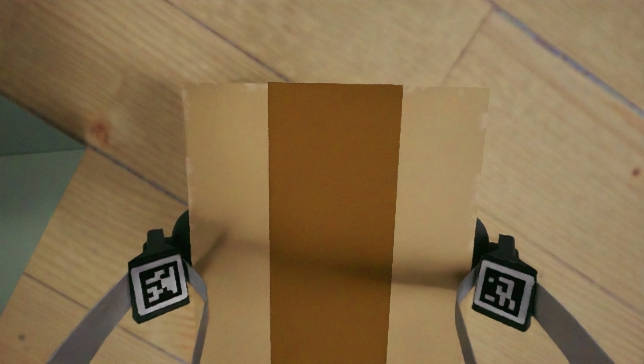

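>>> {"fn": "execute_actions", "kwargs": {"actions": [{"r2":{"joints":{"lift_m":0.202}}}], "cameras": []}}

>>> {"fn": "execute_actions", "kwargs": {"actions": [{"r2":{"joints":{"gripper_m":0.17}}}], "cameras": []}}

>>> {"fn": "execute_actions", "kwargs": {"actions": [{"r2":{"joints":{"lift_m":0.28}}}], "cameras": []}}

>>> {"fn": "execute_actions", "kwargs": {"actions": [{"r2":{"base":{"rotate_rad":1.0},"joints":{"arm_m":0.08,"gripper_m":0.0,"wrist_yaw_rad":1.57}},"r1":{"joints":{"head_pan_rad":-2.75,"head_tilt_rad":-0.8}}}], "cameras": []}}

>>> {"fn": "execute_actions", "kwargs": {"actions": [{"r2":{"joints":{"wrist_pitch_rad":0.0,"lift_m":0.2}}}], "cameras": ["r1_head_camera","r2_head_camera"]}}

Scene clock: 336.17 s.
r1.base_odometry: x=+0.097 y=-1.195 heading=+0.542 (m, m, rad; r1's odometry frame)
r1.turned_by_wheels: +0.000 (rad since the last result)
r1.turned_by_imu: +0.000 (rad since the last result)
r1.base_tilt: forward=+0.4 right=+1.2 (deg)
r1.lidar_m: 1.66 1.71 2.32 2.50 3.00 3.20 0.93 0.52 0.38 0.38 0.87 1.18
r1.head_depth_mm: 926 1049 982 1034 1233 1168 1094 / 925 1052 985 1040 1244 - - / 925 1087 1377 1285 1259 - 1097 / 927 1168 1407 1335 1257 1185 1113 / 923 1174 1418 1342 1262 1185 1118 / 927 1177 1428 1346 1263 1188 1121 / 923 1175 1431 1354 1267 1202 1127
r1.base_status: not commanded
r1.joint_positions: lift_m=+0.149 arm_m=+0.193 wrist_yaw_rad=+2.601 wrist_pitch_rad=+0.028 wrist_roll_rad=-0.008 gripper_m=+0.000 head_pan_rad=-1.576 head_tilt_rad=-1.187
r1.joint_status: not commanded
r1.motor_effort: left_wheel=+0(0) right_wheel=+1(1) lift_m=+32(32) arm_m=+0(0) wrist_yaw_rad=-2(1) wrist_pitch_rad=+10(10) wrist_roll_rad=+0(0) gripper_m=-3(1) head_pan_rad=+4(3) head_tilt_rad=-9(9) (%)
r1.hand_pose: x=+0.1109 y=-0.1177 z=+0.2710 quat_wxyz=(+0.180, +0.676, -0.197, +0.687) (m; r1's base frame)
r1.wrist_depth_mm: - - - - - - - / - - - - - - - / - - - - - - - / - - - - - - - / - - - - - - 939 / 782 807 711 - 717 669 647 / - - 550 533 510 511 500
r2.base_odometry: x=+1.530 y=+0.491 heading=+0.067 (m, m, rad; r2's odometry frame)
r2.turned_by_wheels: +0.000 (rad since the last result)
r2.turned_by_imu: +0.000 (rad since the last result)
r2.base_tilt: forward=-0.3 right=+0.9 (deg)
r2.lidar_m: 0.40 0.55 0.95 2.82 3.03 2.53 2.90 2.15 2.08 1.20 0.39 0.38
r2.head_depth_mm: 1978 1780 1579 1425 1293 1193 1107 / 1991 1792 1592 1423 1294 1206 - / 1815 1781 1581 1463 1262 - - / 1512 1727 1580 1445 1268 1215 - / 1294 1535 1587 1430 1284 1196 1094 / 1131 1315 1521 996 1072 1190 1096 / 1006 1144 1292 994 916 1097 1093
r2.base_status: not commanded
r2.joint_positions: lift_m=+0.202 arm_m=+0.300 wrist_yaw_rad=+0.000 wrist_pitch_rad=-1.558 wrist_roll_rad=-0.014 gripper_m=+0.074 head_pan_rad=-1.563 head_tilt_rad=-1.136
r2.joint_status: all done
r2.on_its_own: gripper_m is held at +0.073, not at your +0.060, by its stall guard, which is not easing now
r2.motor_effort: left_wheel=+1(1) right_wheel=-1(1) lift_m=+26(28) arm_m=+4(4) wrist_yaw_rad=+1(0) wrist_pitch_rad=-4(4) wrist_roll_rad=+0(0) gripper_m=-20(19) head_pan_rad=-4(4) head_tilt_rad=-7(6) (%)
r2.hand_pose: x=-0.0216 y=-0.4237 z=+0.0846 quat_wxyz=(+0.507, +0.500, -0.499, -0.494) (m; r2's base frame)
r2.wrist_depth_mm: 226 224 225 224 223 222 222 / 232 230 229 227 227 229 227 / 236 237 116 115 115 234 234 / 238 243 120 118 119 240 239 / 250 249 123 122 122 247 247 / 258 - 127 126 126 - 253 / 264 264 131 129 130 262 260
pictures: none
No camera images: the call's "cameras" was empty. Leave "cameras" out to get every camera's image.

Scene clock: 337.63 s.
r1.base_odometry: x=+0.097 y=-1.195 heading=+0.542 (m, m, rad; r1's odometry frame)
r1.turned_by_wheels: +0.000 (rad since the last result)
r1.turned_by_imu: +0.000 (rad since the last result)
r1.base_tilt: forward=+0.6 right=+1.0 (deg)
r1.lidar_m: 1.66 1.71 2.33 2.51 3.01 3.21 0.93 0.52 0.38 0.38 0.87 1.18
r1.head_depth_mm: 922 1050 980 1040 1235 1171 1088 / 922 1057 984 1038 1254 - - / 924 1089 1368 1291 1263 - 1093 / 925 1169 1409 1341 1256 1179 1113 / 927 1172 1428 1344 1256 1183 1121 / 926 1176 1432 1346 1263 1185 1128 / 924 1172 1432 1359 1269 1195 1127
r1.base_status: not commanded
r1.joint_positions: lift_m=+0.149 arm_m=+0.193 wrist_yaw_rad=+2.601 wrist_pitch_rad=+0.028 wrist_roll_rad=-0.008 gripper_m=+0.000 head_pan_rad=-1.576 head_tilt_rad=-1.187
r1.joint_status: not commanded
r1.motor_effort: left_wheel=+0(0) right_wheel=+2(1) lift_m=+32(31) arm_m=+0(0) wrist_yaw_rad=-1(0) wrist_pitch_rad=+10(11) wrist_roll_rad=+0(0) gripper_m=-1(1) head_pan_rad=+4(5) head_tilt_rad=-9(9) (%)
r1.hand_pose: x=+0.1109 y=-0.1177 z=+0.2710 quat_wxyz=(+0.180, +0.676, -0.197, +0.687) (m; r1's base frame)
r1.wrist_depth_mm: - - - - - - - / - - - - - - - / - - - - - - - / - - - - - - - / - - - - - - 957 / 779 794 713 - 730 680 655 / - - 539 520 512 502 501
r2.base_odometry: x=+1.530 y=+0.491 heading=+0.067 (m, m, rad; r2's odometry frame)
r2.turned_by_wheels: +0.000 (rad since the last result)
r2.turned_by_imu: +0.000 (rad since the last result)
r2.base_tilt: forward=-0.4 right=+0.8 (deg)
r2.lidar_m: 0.40 0.55 0.95 2.83 3.02 2.52 2.90 2.15 2.08 1.20 0.39 0.38
r2.head_depth_mm: 1955 1774 1586 1424 1299 1193 1112 / 2005 1784 1594 1426 1300 1203 - / 1808 1774 1594 1463 1257 - - / 1515 1725 1593 1446 1253 1217 - / 1303 1533 1570 1430 1279 1187 1095 / 1135 1310 1509 994 1076 1189 1099 / 1003 1147 1291 996 912 1100 1095
r2.base_status: not commanded
r2.joint_positions: lift_m=+0.202 arm_m=+0.300 wrist_yaw_rad=+0.000 wrist_pitch_rad=-1.558 wrist_roll_rad=-0.014 gripper_m=+0.170 head_pan_rad=-1.563 head_tilt_rad=-1.136
r2.joint_status: all done
r2.motor_effort: left_wheel=+1(2) right_wheel=-1(1) lift_m=+27(27) arm_m=+3(4) wrist_yaw_rad=+1(0) wrist_pitch_rad=-4(4) wrist_roll_rad=+0(1) gripper_m=+1(90) head_pan_rad=-3(3) head_tilt_rad=-7(7) (%)
r2.hand_pose: x=-0.0216 y=-0.4238 z=+0.0846 quat_wxyz=(+0.507, +0.500, -0.499, -0.494) (m; r2's base frame)
r2.wrist_depth_mm: 226 225 224 225 222 223 222 / 232 231 228 228 226 229 228 / 236 237 119 118 118 233 233 / 239 243 122 122 122 242 242 / 251 248 126 125 125 246 247 / 257 257 129 128 129 255 253 / 265 264 133 132 132 262 263
pictures: none
No camera images: the call's "cameras" was empty. Leave "cameras" out to get every camera's image.

Scene clock: 339.17 s.
r1.base_odometry: x=+0.097 y=-1.195 heading=+0.542 (m, m, rad; r1's odometry frame)
r1.turned_by_wheels: +0.000 (rad since the last result)
r1.turned_by_imu: +0.000 (rad since the last result)
r1.base_tilt: forward=+0.7 right=+1.1 (deg)
r1.lidar_m: 1.66 1.72 2.33 2.51 3.01 3.21 0.93 0.52 0.38 0.38 0.87 1.18
r1.head_depth_mm: 922 1054 984 1038 1233 1175 1090 / 923 1053 986 1037 1253 - - / 922 1089 1377 1291 1267 - 1092 / 924 1172 1414 1335 1253 1179 1113 / 927 1177 1416 1337 1256 1185 1120 / 925 1180 1423 1348 1257 1186 1124 / 926 1174 1440 1354 1267 1197 1127
r1.base_status: not commanded
r1.joint_positions: lift_m=+0.149 arm_m=+0.193 wrist_yaw_rad=+2.601 wrist_pitch_rad=+0.028 wrist_roll_rad=-0.008 gripper_m=+0.000 head_pan_rad=-1.576 head_tilt_rad=-1.187
r1.joint_status: not commanded
r1.motor_effort: left_wheel=+0(0) right_wheel=+1(1) lift_m=+31(31) arm_m=+0(0) wrist_yaw_rad=-2(0) wrist_pitch_rad=+10(10) wrist_roll_rad=+0(0) gripper_m=-2(3) head_pan_rad=+3(3) head_tilt_rad=-9(9) (%)
r1.hand_pose: x=+0.1109 y=-0.1177 z=+0.2710 quat_wxyz=(+0.180, +0.676, -0.197, +0.687) (m; r1's base frame)
r1.wrist_depth_mm: - - - - - - - / - - - - - - - / - - - - - - - / - - - - - - - / - - - - - - 959 / 780 798 729 - 717 677 645 / - - 539 525 508 509 494
r2.base_odometry: x=+1.530 y=+0.491 heading=+0.067 (m, m, rad; r2's odometry frame)
r2.turned_by_wheels: +0.000 (rad since the last result)
r2.turned_by_imu: +0.000 (rad since the last result)
r2.base_tilt: forward=-0.3 right=+0.9 (deg)
r2.lidar_m: 0.40 0.55 0.96 2.82 3.00 2.53 2.91 2.15 2.08 1.20 0.39 0.38
r2.head_depth_mm: 1961 1778 1589 1420 1294 1185 1121 / 1983 1782 1590 1432 1301 1203 - / 1824 1781 1579 1463 1266 - - / 1517 1732 1585 1449 1256 1220 - / 1292 1542 1586 1421 1278 1182 1101 / 1129 1307 1511 993 1074 1187 1096 / 1002 1146 1294 999 919 1103 1097
r2.base_status: not commanded
r2.joint_positions: lift_m=+0.279 arm_m=+0.300 wrist_yaw_rad=+0.000 wrist_pitch_rad=-1.559 wrist_roll_rad=-0.014 gripper_m=+0.170 head_pan_rad=-1.563 head_tilt_rad=-1.136
r2.joint_status: all done
r2.motor_effort: left_wheel=+1(1) right_wheel=-1(1) lift_m=+55(59) arm_m=+3(3) wrist_yaw_rad=+0(1) wrist_pitch_rad=-4(4) wrist_roll_rad=+0(0) gripper_m=+0(0) head_pan_rad=-4(5) head_tilt_rad=-7(7) (%)
r2.hand_pose: x=-0.0216 y=-0.4237 z=+0.1616 quat_wxyz=(+0.507, +0.500, -0.499, -0.494) (m; r2's base frame)
r2.wrist_depth_mm: 300 299 298 297 295 295 296 / 306 308 306 304 303 302 304 / 244 313 310 195 197 312 309 / 238 318 318 199 202 318 318 / 277 330 328 206 328 328 325 / 310 341 339 211 335 336 334 / 355 350 351 217 346 348 345
pictures: none
No camera images: the call's "cameras" was empty. Leave "cameras" out to get every camera's image.

Scene clock: 342.03 s.
r1.base_odometry: x=+0.097 y=-1.195 heading=+0.542 (m, m, rad; r1's odometry frame)
r1.turned_by_wheels: +0.000 (rad since the last result)
r1.turned_by_imu: +0.000 (rad since the last result)
r1.base_tilt: forward=+0.5 right=+1.1 (deg)
r1.lidar_m: 1.66 1.72 2.33 2.50 3.00 3.20 0.98 0.52 0.38 0.37 0.87 1.17
r1.head_depth_mm: 2687 2480 1877 1455 1435 1253 1114 / 2762 2466 1654 1522 1437 1252 1152 / 2277 2406 1494 1613 1438 1260 1157 / 1786 1975 1407 1249 1386 1270 1160 / 1464 1602 1418 1180 1077 1219 1142 / 1215 1364 1387 1186 1021 940 1091 / 1066 1172 1275 1194 1023 892 833
r1.base_status: not commanded
r1.joint_positions: lift_m=+0.149 arm_m=+0.193 wrist_yaw_rad=+2.601 wrist_pitch_rad=+0.028 wrist_roll_rad=-0.008 gripper_m=+0.000 head_pan_rad=-2.743 head_tilt_rad=-0.804
r1.joint_status: all done
r1.motor_effort: left_wheel=+0(0) right_wheel=+1(1) lift_m=+32(32) arm_m=+0(1) wrist_yaw_rad=-2(1) wrist_pitch_rad=+10(10) wrist_roll_rad=+0(0) gripper_m=-1(2) head_pan_rad=-4(45) head_tilt_rad=+3(38) (%)
r1.hand_pose: x=+0.1109 y=-0.1177 z=+0.2710 quat_wxyz=(+0.180, +0.676, -0.197, +0.687) (m; r1's base frame)
r1.wrist_depth_mm: - - - - - - - / - - - - - - - / - - - - - - - / - - - - - - - / - - - - - - 948 / 783 812 741 - 737 667 664 / - - 539 525 512 504 493
r2.base_odometry: x=+1.530 y=+0.491 heading=+1.067 (m, m, rad; r2's odometry frame)
r2.turned_by_wheels: +1.000 (rad since the last result)
r2.turned_by_imu: +1.011 (rad since the last result)
r2.base_tilt: forward=-0.3 right=+0.9 (deg)
r2.lidar_m: 0.96 2.79 3.06 2.52 2.55 2.18 2.08 1.26 0.40 0.38 0.39 0.53
r2.head_depth_mm: 832 1022 1251 1040 1274 1120 1119 / 836 1026 1105 994 1246 1192 - / 819 1024 1103 996 1088 - - / 841 1031 1106 994 1196 1222 - / 842 1037 1107 995 1242 1194 1100 / 846 1037 1108 995 1249 1189 1096 / 850 1036 1106 996 1249 1193 1098
r2.base_status: done
r2.joint_positions: lift_m=+0.279 arm_m=+0.080 wrist_yaw_rad=+1.569 wrist_pitch_rad=-1.559 wrist_roll_rad=-0.014 gripper_m=+0.000 head_pan_rad=-1.563 head_tilt_rad=-1.136
r2.joint_status: all done
r2.motor_effort: left_wheel=-2(6) right_wheel=+3(7) lift_m=+55(55) arm_m=-5(6) wrist_yaw_rad=+2(2) wrist_pitch_rad=-4(4) wrist_roll_rad=+0(0) gripper_m=-2(90) head_pan_rad=-3(4) head_tilt_rad=-7(6) (%)
r2.hand_pose: x=-0.0424 y=-0.2255 z=+0.1616 quat_wxyz=(+0.707, +0.707, +0.000, +0.008) (m; r2's base frame)
r2.wrist_depth_mm: 297 300 298 297 297 278 184 / - - 306 303 303 279 185 / - - - 313 313 278 184 / - - - 320 319 279 184 / - - - - 331 281 184 / - - - - 337 279 185 / - - - 349 354 278 184
pictures: none
No camera images: the call's "cameras" was empty. Leave "cameras" out to get every camera's image.

Scene clock: 343.70 s.
r1.base_odometry: x=+0.097 y=-1.195 heading=+0.542 (m, m, rad; r1's odometry frame)
r1.turned_by_wheels: +0.000 (rad since the last result)
r1.turned_by_imu: +0.000 (rad since the last result)
r1.base_tilt: forward=+0.7 right=+1.0 (deg)
r1.lidar_m: 1.66 1.72 2.33 2.50 3.02 3.20 0.99 0.52 0.38 0.38 0.87 1.17
r1.head_depth_mm: 2712 2470 1974 1447 1424 1248 1116 / 2780 2479 1933 1522 1427 1254 1153 / 2294 2416 1490 1610 1441 1255 1159 / 1789 1996 1419 1249 1383 1258 1157 / 1471 1605 1422 1185 1084 1220 1143 / 1214 1368 1394 1189 1021 943 1090 / 1064 1173 1276 1196 1022 896 833
r1.base_status: not commanded
r1.joint_positions: lift_m=+0.149 arm_m=+0.193 wrist_yaw_rad=+2.601 wrist_pitch_rad=+0.028 wrist_roll_rad=-0.008 gripper_m=+0.000 head_pan_rad=-2.743 head_tilt_rad=-0.804
r1.joint_status: not commanded
r1.motor_effort: left_wheel=+0(0) right_wheel=+1(1) lift_m=+31(32) arm_m=+0(0) wrist_yaw_rad=-2(1) wrist_pitch_rad=+10(10) wrist_roll_rad=+0(0) gripper_m=-2(1) head_pan_rad=-3(4) head_tilt_rad=+3(3) (%)
r1.hand_pose: x=+0.1109 y=-0.1177 z=+0.2710 quat_wxyz=(+0.180, +0.676, -0.197, +0.687) (m; r1's base frame)
r1.wrist_depth_mm: - - - - - - - / - - - - - - - / - - - - - - - / - - - - - - - / - - - - - - 970 / 792 803 740 - 728 668 643 / - - 549 534 521 512 504
r2.base_odometry: x=+1.530 y=+0.491 heading=+1.067 (m, m, rad; r2's odometry frame)
r2.turned_by_wheels: +0.000 (rad since the last result)
r2.turned_by_imu: +0.000 (rad since the last result)
r2.base_tilt: forward=-0.3 right=+0.8 (deg)
r2.lidar_m: 0.95 2.78 3.06 2.52 2.55 2.18 2.08 1.26 0.40 0.38 0.39 0.53
r2.head_depth_mm: 834 1023 1250 1039 1283 1117 1113 / 835 1023 1112 995 1250 1206 - / 820 1030 1105 998 1091 - - / 842 1028 1106 993 1150 1220 - / 847 1032 1103 993 1220 1193 1097 / 848 1042 1102 996 1247 1186 1099 / 847 1038 1105 999 1255 1184 1097
r2.base_status: not commanded
r2.joint_positions: lift_m=+0.201 arm_m=+0.080 wrist_yaw_rad=+1.569 wrist_pitch_rad=-0.028 wrist_roll_rad=-0.014 gripper_m=+0.000 head_pan_rad=-1.563 head_tilt_rad=-1.136
r2.joint_status: all done
r2.motor_effort: left_wheel=-2(1) right_wheel=+2(2) lift_m=+20(47) arm_m=-5(5) wrist_yaw_rad=+2(2) wrist_pitch_rad=+13(13) wrist_roll_rad=+0(0) gripper_m=-3(2) head_pan_rad=-4(3) head_tilt_rad=-7(7) (%)
r2.hand_pose: x=+0.2341 y=-0.2258 z=+0.3080 quat_wxyz=(+0.511, +0.503, -0.489, +0.496) (m; r2's base frame)
r2.wrist_depth_mm: - - - - - - 742 / - - - - - - 699 / - - 876 955 529 260 171 / - - 909 - 522 266 179 / - - 737 - 524 267 178 / 697 703 704 - 412 266 177 / 533 540 550 544 526 265 177
pictures: r1_head_camera (sideways: a quarter turn clockwise sets it upright), r2_head_camera (sideways: a quarter turn clockwise sets it upright)
camera_calibration (this result's frames):
r1_head_camera: T_world_to_cam=[[0.688578, 0.309218, -0.655931, 0.872998], [0.421061, -0.906917, 0.0144811, -0.019314], [-0.590397, -0.286158, -0.754682, 0.950176], [0, 0, 0, 1]] pos_world=[-0.0320139, -0.0155619, 1.28999]
r2_head_camera: T_world_to_cam=[[-0.0455355, 0.882811, -0.467516, 0.622738], [0.99856, 0.0535136, 0.00379113, -0.00963145], [0.0283653, -0.46667, -0.883976, 1.11199], [0, 0, 0, 1]] pos_world=[0.00643233, -0.0303116, 1.27415]
Images, in order (width x height): r1_head_camera 896x504, r2_head_camera 896x504.

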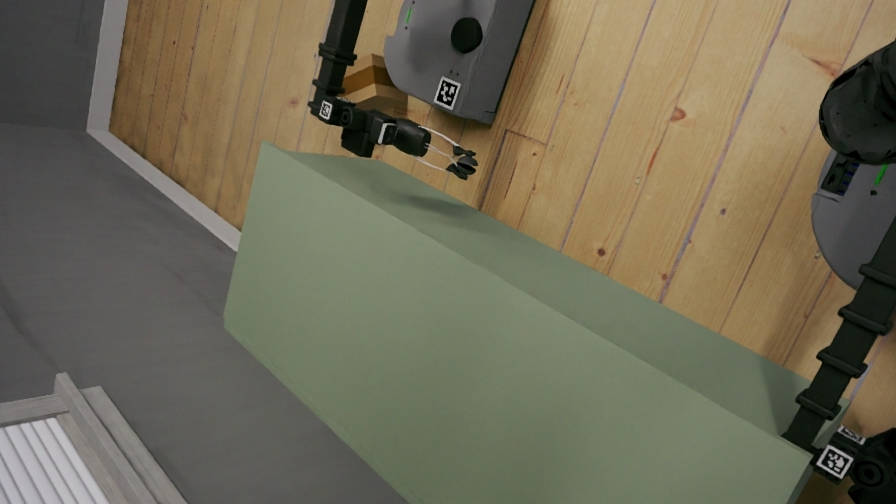

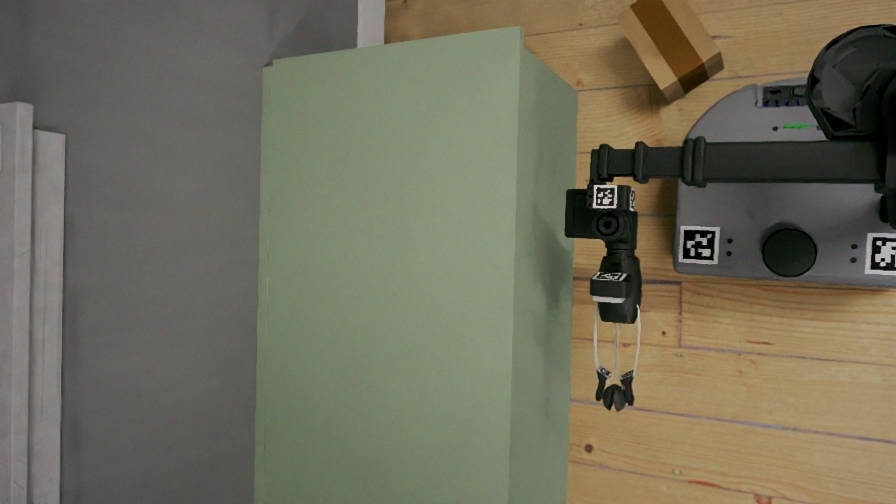

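>>> {"fn": "execute_actions", "kwargs": {"actions": [{"r2":{"joints":{"arm_m":0.2,"lift_m":0.175},"contact_limits":{"arm_m":16}}}], "cameras": ["r2_head_camera"]}}

Scene clock: 352.07 s.
r1.base_odometry: x=+0.097 y=-1.195 heading=+0.542 (m, m, rad; r1's odometry frame)
r1.turned_by_wheels: +0.000 (rad since the last result)
r1.turned_by_imu: +0.000 (rad since the last result)
r1.base_tilt: forward=+0.6 right=+1.0 (deg)
r1.lidar_m: 1.66 1.72 2.32 2.50 3.00 3.21 0.99 0.52 0.38 0.38 0.87 1.17
r1.head_depth_mm: 2685 2457 1996 1455 1421 1244 1112 / 2759 2475 1980 1557 1430 1254 1154 / 2261 2426 1448 1600 1444 1260 1151 / 1778 1997 1416 1246 1385 1266 1156 / 1469 1605 1417 1189 1080 1217 1140 / 1215 1370 1392 1195 1022 941 1088 / 1063 1167 1280 1195 1019 893 835
r1.base_status: not commanded
r1.joint_positions: lift_m=+0.149 arm_m=+0.193 wrist_yaw_rad=+2.601 wrist_pitch_rad=+0.028 wrist_roll_rad=-0.008 gripper_m=+0.000 head_pan_rad=-2.743 head_tilt_rad=-0.804
r1.joint_status: not commanded
r1.motor_effort: left_wheel=+0(0) right_wheel=+1(1) lift_m=+32(31) arm_m=+0(0) wrist_yaw_rad=+0(1) wrist_pitch_rad=+10(10) wrist_roll_rad=+0(0) gripper_m=-1(1) head_pan_rad=-3(4) head_tilt_rad=+2(2) (%)
r1.hand_pose: x=+0.1109 y=-0.1177 z=+0.2710 quat_wxyz=(+0.180, +0.676, -0.197, +0.687) (m; r1's base frame)
r1.wrist_depth_mm: - - - - - - - / - - - - - - - / - - - - - - - / - - - - - - - / - - - - - - 962 / 781 796 749 - 732 674 653 / - - 548 526 514 504 499
r2.base_odometry: x=+1.530 y=+0.491 heading=+1.067 (m, m, rad; r2's odometry frame)
r2.turned_by_wheels: +0.000 (rad since the last result)
r2.turned_by_imu: +0.000 (rad since the last result)
r2.base_tilt: forward=-0.3 right=+0.9 (deg)
r2.lidar_m: 0.95 2.79 3.06 2.53 2.55 2.17 2.08 1.26 0.40 0.38 0.39 0.53
r2.head_depth_mm: 833 1019 1257 1035 1281 1120 1112 / 837 1020 1106 995 1244 1199 - / 843 1026 1106 997 1248 - - / 843 1031 1103 995 1243 1214 - / 844 1033 1105 997 1250 1185 1099 / 846 1038 1096 992 1251 1187 1098 / 849 1044 1108 993 1246 1187 1095
r2.base_status: not commanded
r2.joint_positions: lift_m=+0.176 arm_m=+0.162 wrist_yaw_rad=+1.571 wrist_pitch_rad=-0.027 wrist_roll_rad=-0.013 gripper_m=+0.000 head_pan_rad=-1.563 head_tilt_rad=-1.137
r2.joint_status: arm_m contact_stop (moved +0.082 of +0.120); the others done
r2.on_its_own: arm_m is slack since a contact_stop, until your next command for it (your +0.200 is given up)
r2.motor_effort: left_wheel=-2(4) right_wheel=+4(12) lift_m=+21(22) arm_m=-1(19) wrist_yaw_rad=+0(4) wrist_pitch_rad=+12(12) wrist_roll_rad=+0(0) gripper_m=-3(2) head_pan_rad=-3(4) head_tilt_rad=-7(7) (%)
r2.contact_limits: arm_m 16 (drawing in: default 31, maximum 50; extending or still: default 41, maximum 67)
r2.hand_pose: x=+0.2341 y=-0.3073 z=+0.2834 quat_wxyz=(+0.510, +0.503, -0.489, +0.497) (m; r2's base frame)
r2.wrist_depth_mm: - - - - - 102 78 / - - - - 237 121 86 / - - - 870 256 129 86 / - - 948 - 255 128 86 / 950 815 762 - 252 128 86 / 656 658 669 - 198 128 85 / 503 505 504 513 290 127 85
pictures: r2_head_camera (sideways: a quarter turn clockwise sets it upright)
camera_calibration (this result's frames):
r2_head_camera: T_world_to_cam=[[-0.0453648, 0.883295, -0.466617, 0.621565], [0.998571, 0.0533126, 0.00383772, -0.00969216], [0.0282664, -0.465776, -0.884451, 1.11261], [0, 0, 0, 1]] pos_world=[0.00642613, -0.0302834, 1.27412]
Images, in order (width x height): r2_head_camera 896x504.

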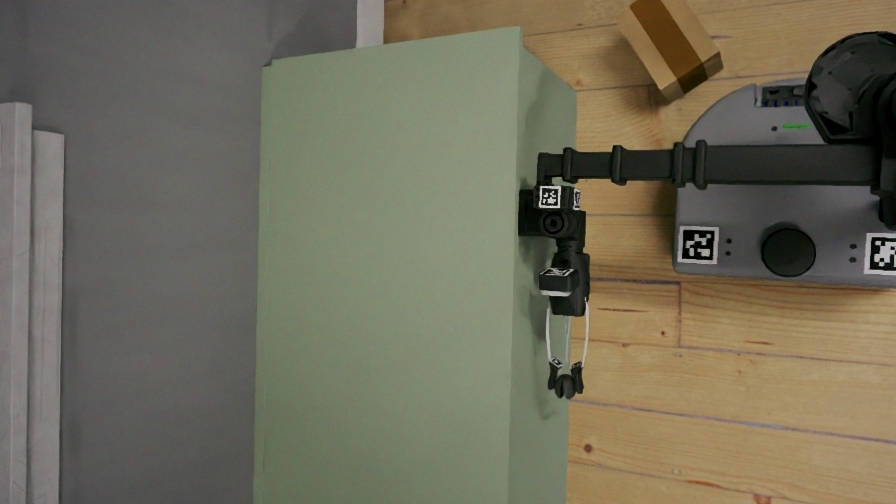

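Find contact height under the lip.

>>> {"fn": "execute_actions", "kwargs": {"actions": [{"r2":{"joints":{"arm_m":0.160,"lift_m":0.215}}}], "cameras": ["r2_wrist_camera"]}}

Scene clock: 356.77 s.
r1.base_odometry: x=+0.097 y=-1.195 heading=+0.542 (m, m, rad; r1's odometry frame)
r1.turned_by_wheels: +0.000 (rad since the last result)
r1.turned_by_imu: +0.000 (rad since the last result)
r1.base_tilt: forward=+0.6 right=+1.1 (deg)
r1.lidar_m: 1.66 1.72 2.32 2.50 3.01 3.21 0.99 0.52 0.38 0.38 0.87 1.18
r1.head_depth_mm: 2696 2439 1969 1452 1423 1253 1117 / 2790 2473 1875 1565 1432 1254 1154 / 2291 2411 1414 1604 1440 1254 1155 / 1789 1982 1413 1246 1388 1261 1157 / 1473 1610 1419 1188 1081 1217 1153 / 1212 1371 1392 1186 1021 943 1092 / 1063 1176 1281 1200 1023 893 833
r1.base_status: not commanded
r1.joint_positions: lift_m=+0.149 arm_m=+0.193 wrist_yaw_rad=+2.601 wrist_pitch_rad=+0.028 wrist_roll_rad=-0.008 gripper_m=+0.000 head_pan_rad=-2.743 head_tilt_rad=-0.804
r1.joint_status: not commanded
r1.motor_effort: left_wheel=+0(0) right_wheel=+1(1) lift_m=+32(31) arm_m=+0(1) wrist_yaw_rad=-1(1) wrist_pitch_rad=+10(10) wrist_roll_rad=+0(0) gripper_m=-2(3) head_pan_rad=-4(4) head_tilt_rad=+2(3) (%)
r1.hand_pose: x=+0.1109 y=-0.1177 z=+0.2710 quat_wxyz=(+0.180, +0.676, -0.197, +0.687) (m; r1's base frame)
r1.wrist_depth_mm: - - - - - - - / - - - - - - - / - - - - - - - / - - - - - - - / - - - - - - 959 / 790 826 724 - 706 674 655 / - - 547 540 517 512 494
r2.base_odometry: x=+1.530 y=+0.491 heading=+1.067 (m, m, rad; r2's odometry frame)
r2.turned_by_wheels: +0.000 (rad since the last result)
r2.turned_by_imu: +0.000 (rad since the last result)
r2.base_tilt: forward=-0.3 right=+0.9 (deg)
r2.lidar_m: 0.96 2.79 3.07 2.53 2.55 2.18 2.08 1.26 0.40 0.38 0.39 0.52
r2.head_depth_mm: 833 1019 1258 1042 1281 1115 1111 / 837 1022 1100 993 1246 1200 - / 839 1026 1103 993 1262 - - / 842 1030 1103 995 1253 1219 - / 844 1034 1104 995 1247 1188 1093 / 848 1038 1105 994 1248 1189 1099 / 848 1043 1105 992 1251 1188 1097
r2.base_status: not commanded
r2.joint_positions: lift_m=+0.214 arm_m=+0.160 wrist_yaw_rad=+1.571 wrist_pitch_rad=-0.026 wrist_roll_rad=-0.013 gripper_m=+0.000 head_pan_rad=-1.563 head_tilt_rad=-1.137
r2.joint_status: all done
r2.on_its_own: lift_m is at rest, and its effort (+82) is outside its rest range (+1 to +81)
r2.motor_effort: left_wheel=-1(2) right_wheel=+2(4) lift_m=+82(83) arm_m=-4(6) wrist_yaw_rad=+0(0) wrist_pitch_rad=+12(12) wrist_roll_rad=-1(0) gripper_m=-3(2) head_pan_rad=-3(4) head_tilt_rad=-6(7) (%)
r2.hand_pose: x=+0.2342 y=-0.3053 z=+0.3215 quat_wxyz=(+0.510, +0.503, -0.490, +0.497) (m; r2's base frame)
r2.wrist_depth_mm: - - - - - 962 641 / - - - - - 944 638 / - - - 981 264 112 73 / - - - - 261 132 77 / - 918 761 - 260 132 88 / 727 737 745 - 204 131 88 / 556 563 559 568 302 131 88
pictures: r2_wrist_camera
camera_calibration (this result's frames):
r2_wrist_camera: T_world_to_cam=[[0.010023, -0.998963, 0.0444227, -0.320887], [-0.201394, -0.0455313, -0.978452, 0.381989], [0.979459, 0.000860605, -0.201641, -0.000224476], [0, 0, 0, 1]] pos_world=[0.0803663, -0.303162, 0.387967]
Images, in order (width x height): r2_wrist_camera 644x364.

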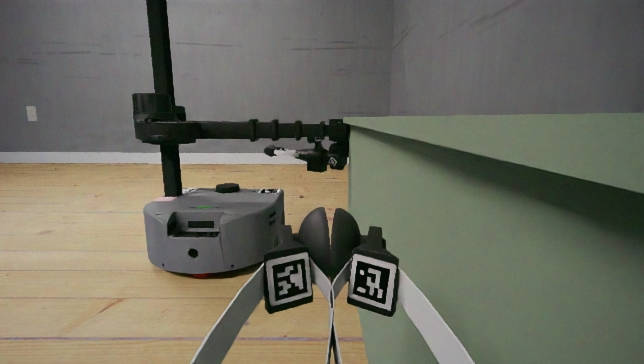

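>>> {"fn": "execute_actions", "kwargs": {"actions": [{"r1":{"joints":{"lift_m":0.156}},"r2":{"joints":{"lift_m":0.216}}}], "cameras": ["r2_wrist_camera"]}}

Scene clock: 364.30 s.
r1.base_odometry: x=+0.097 y=-1.195 heading=+0.542 (m, m, rad; r1's odometry frame)
r1.turned_by_wheels: +0.000 (rad since the last result)
r1.turned_by_imu: +0.000 (rad since the last result)
r1.base_tilt: forward=+0.4 right=+1.0 (deg)
r1.lidar_m: 1.66 1.71 2.33 2.51 3.00 3.21 0.99 0.52 0.38 0.38 0.87 1.18
r1.head_depth_mm: 2693 2463 1974 1457 1430 1245 1117 / 2747 2466 1889 1560 1423 1249 1146 / 2290 2413 1410 1593 1437 1262 1151 / 1793 1998 1417 1247 1381 1270 1160 / 1472 1605 1416 1186 1080 1220 1142 / 1213 1372 1387 1188 1019 941 1092 / 1064 1173 1281 1196 1025 894 835
r1.base_status: not commanded
r1.joint_positions: lift_m=+0.151 arm_m=+0.193 wrist_yaw_rad=+2.601 wrist_pitch_rad=+0.028 wrist_roll_rad=-0.008 gripper_m=+0.000 head_pan_rad=-2.743 head_tilt_rad=-0.803
r1.joint_status: lift_m contact_stop (moved +0.002 of +0.007)
r1.on_its_own: lift_m is slack since a contact_stop, until your next command for it (your +0.156 is given up)
r1.motor_effort: left_wheel=+0(1) right_wheel=+1(2) lift_m=+41(88) arm_m=+0(1) wrist_yaw_rad=-1(2) wrist_pitch_rad=+10(10) wrist_roll_rad=+0(0) gripper_m=-2(3) head_pan_rad=-3(4) head_tilt_rad=+2(3) (%)
r1.hand_pose: x=+0.1109 y=-0.1177 z=+0.2729 quat_wxyz=(+0.180, +0.676, -0.197, +0.687) (m; r1's base frame)
r1.wrist_depth_mm: - - - - - - - / - - - - - - - / - - - - - - - / - - - - - - - / - - - - - - 936 / 790 831 748 - 753 674 670 / - - 552 527 522 516 508
r2.base_odometry: x=+1.530 y=+0.491 heading=+1.067 (m, m, rad; r2's odometry frame)
r2.turned_by_wheels: +0.000 (rad since the last result)
r2.turned_by_imu: +0.000 (rad since the last result)
r2.base_tilt: forward=-0.3 right=+0.9 (deg)
r2.lidar_m: 0.96 2.79 3.07 2.52 2.55 2.18 2.08 1.26 0.40 0.38 0.39 0.53
r2.head_depth_mm: 834 1017 1253 1036 1275 1112 1110 / 834 1028 1101 993 1250 1197 - / 839 1025 1106 996 1263 - - / 840 1032 1108 996 1250 1215 - / 843 1037 1106 994 1248 1189 1098 / 847 1039 1102 992 1249 1196 1097 / 849 1041 1107 995 1248 1186 1097
r2.base_status: not commanded
r2.joint_positions: lift_m=+0.213 arm_m=+0.160 wrist_yaw_rad=+1.571 wrist_pitch_rad=-0.026 wrist_roll_rad=-0.013 gripper_m=+0.000 head_pan_rad=-1.563 head_tilt_rad=-1.137
r2.joint_status: lift_m contact_stop (moved -0.001 of +0.002)
r2.on_its_own: lift_m is slack since a contact_stop, until your next command for it
r2.motor_effort: left_wheel=-1(1) right_wheel=+1(2) lift_m=+38(88) arm_m=-4(4) wrist_yaw_rad=+0(0) wrist_pitch_rad=+11(11) wrist_roll_rad=-1(1) gripper_m=-2(4) head_pan_rad=-3(4) head_tilt_rad=-6(7) (%)
r2.hand_pose: x=+0.2342 y=-0.3053 z=+0.3211 quat_wxyz=(+0.510, +0.503, -0.490, +0.497) (m; r2's base frame)
r2.wrist_depth_mm: - - - - - 965 647 / - - - - - 967 636 / - - - 961 261 113 73 / - - - - 261 131 77 / - 888 769 - 260 131 88 / 736 739 751 - 202 132 88 / 559 566 564 561 300 131 88
pictures: r2_wrist_camera
camera_calibration (this result's frames):
r2_wrist_camera: T_world_to_cam=[[0.00994551, -0.998963, 0.0444261, -0.32085], [-0.20107, -0.0455187, -0.978519, 0.381462], [0.979526, 0.000799088, -0.201315, -0.000472352], [0, 0, 0, 1]] pos_world=[0.0803545, -0.303154, 0.387427]
Images, in order (width x height): r2_wrist_camera 644x364.

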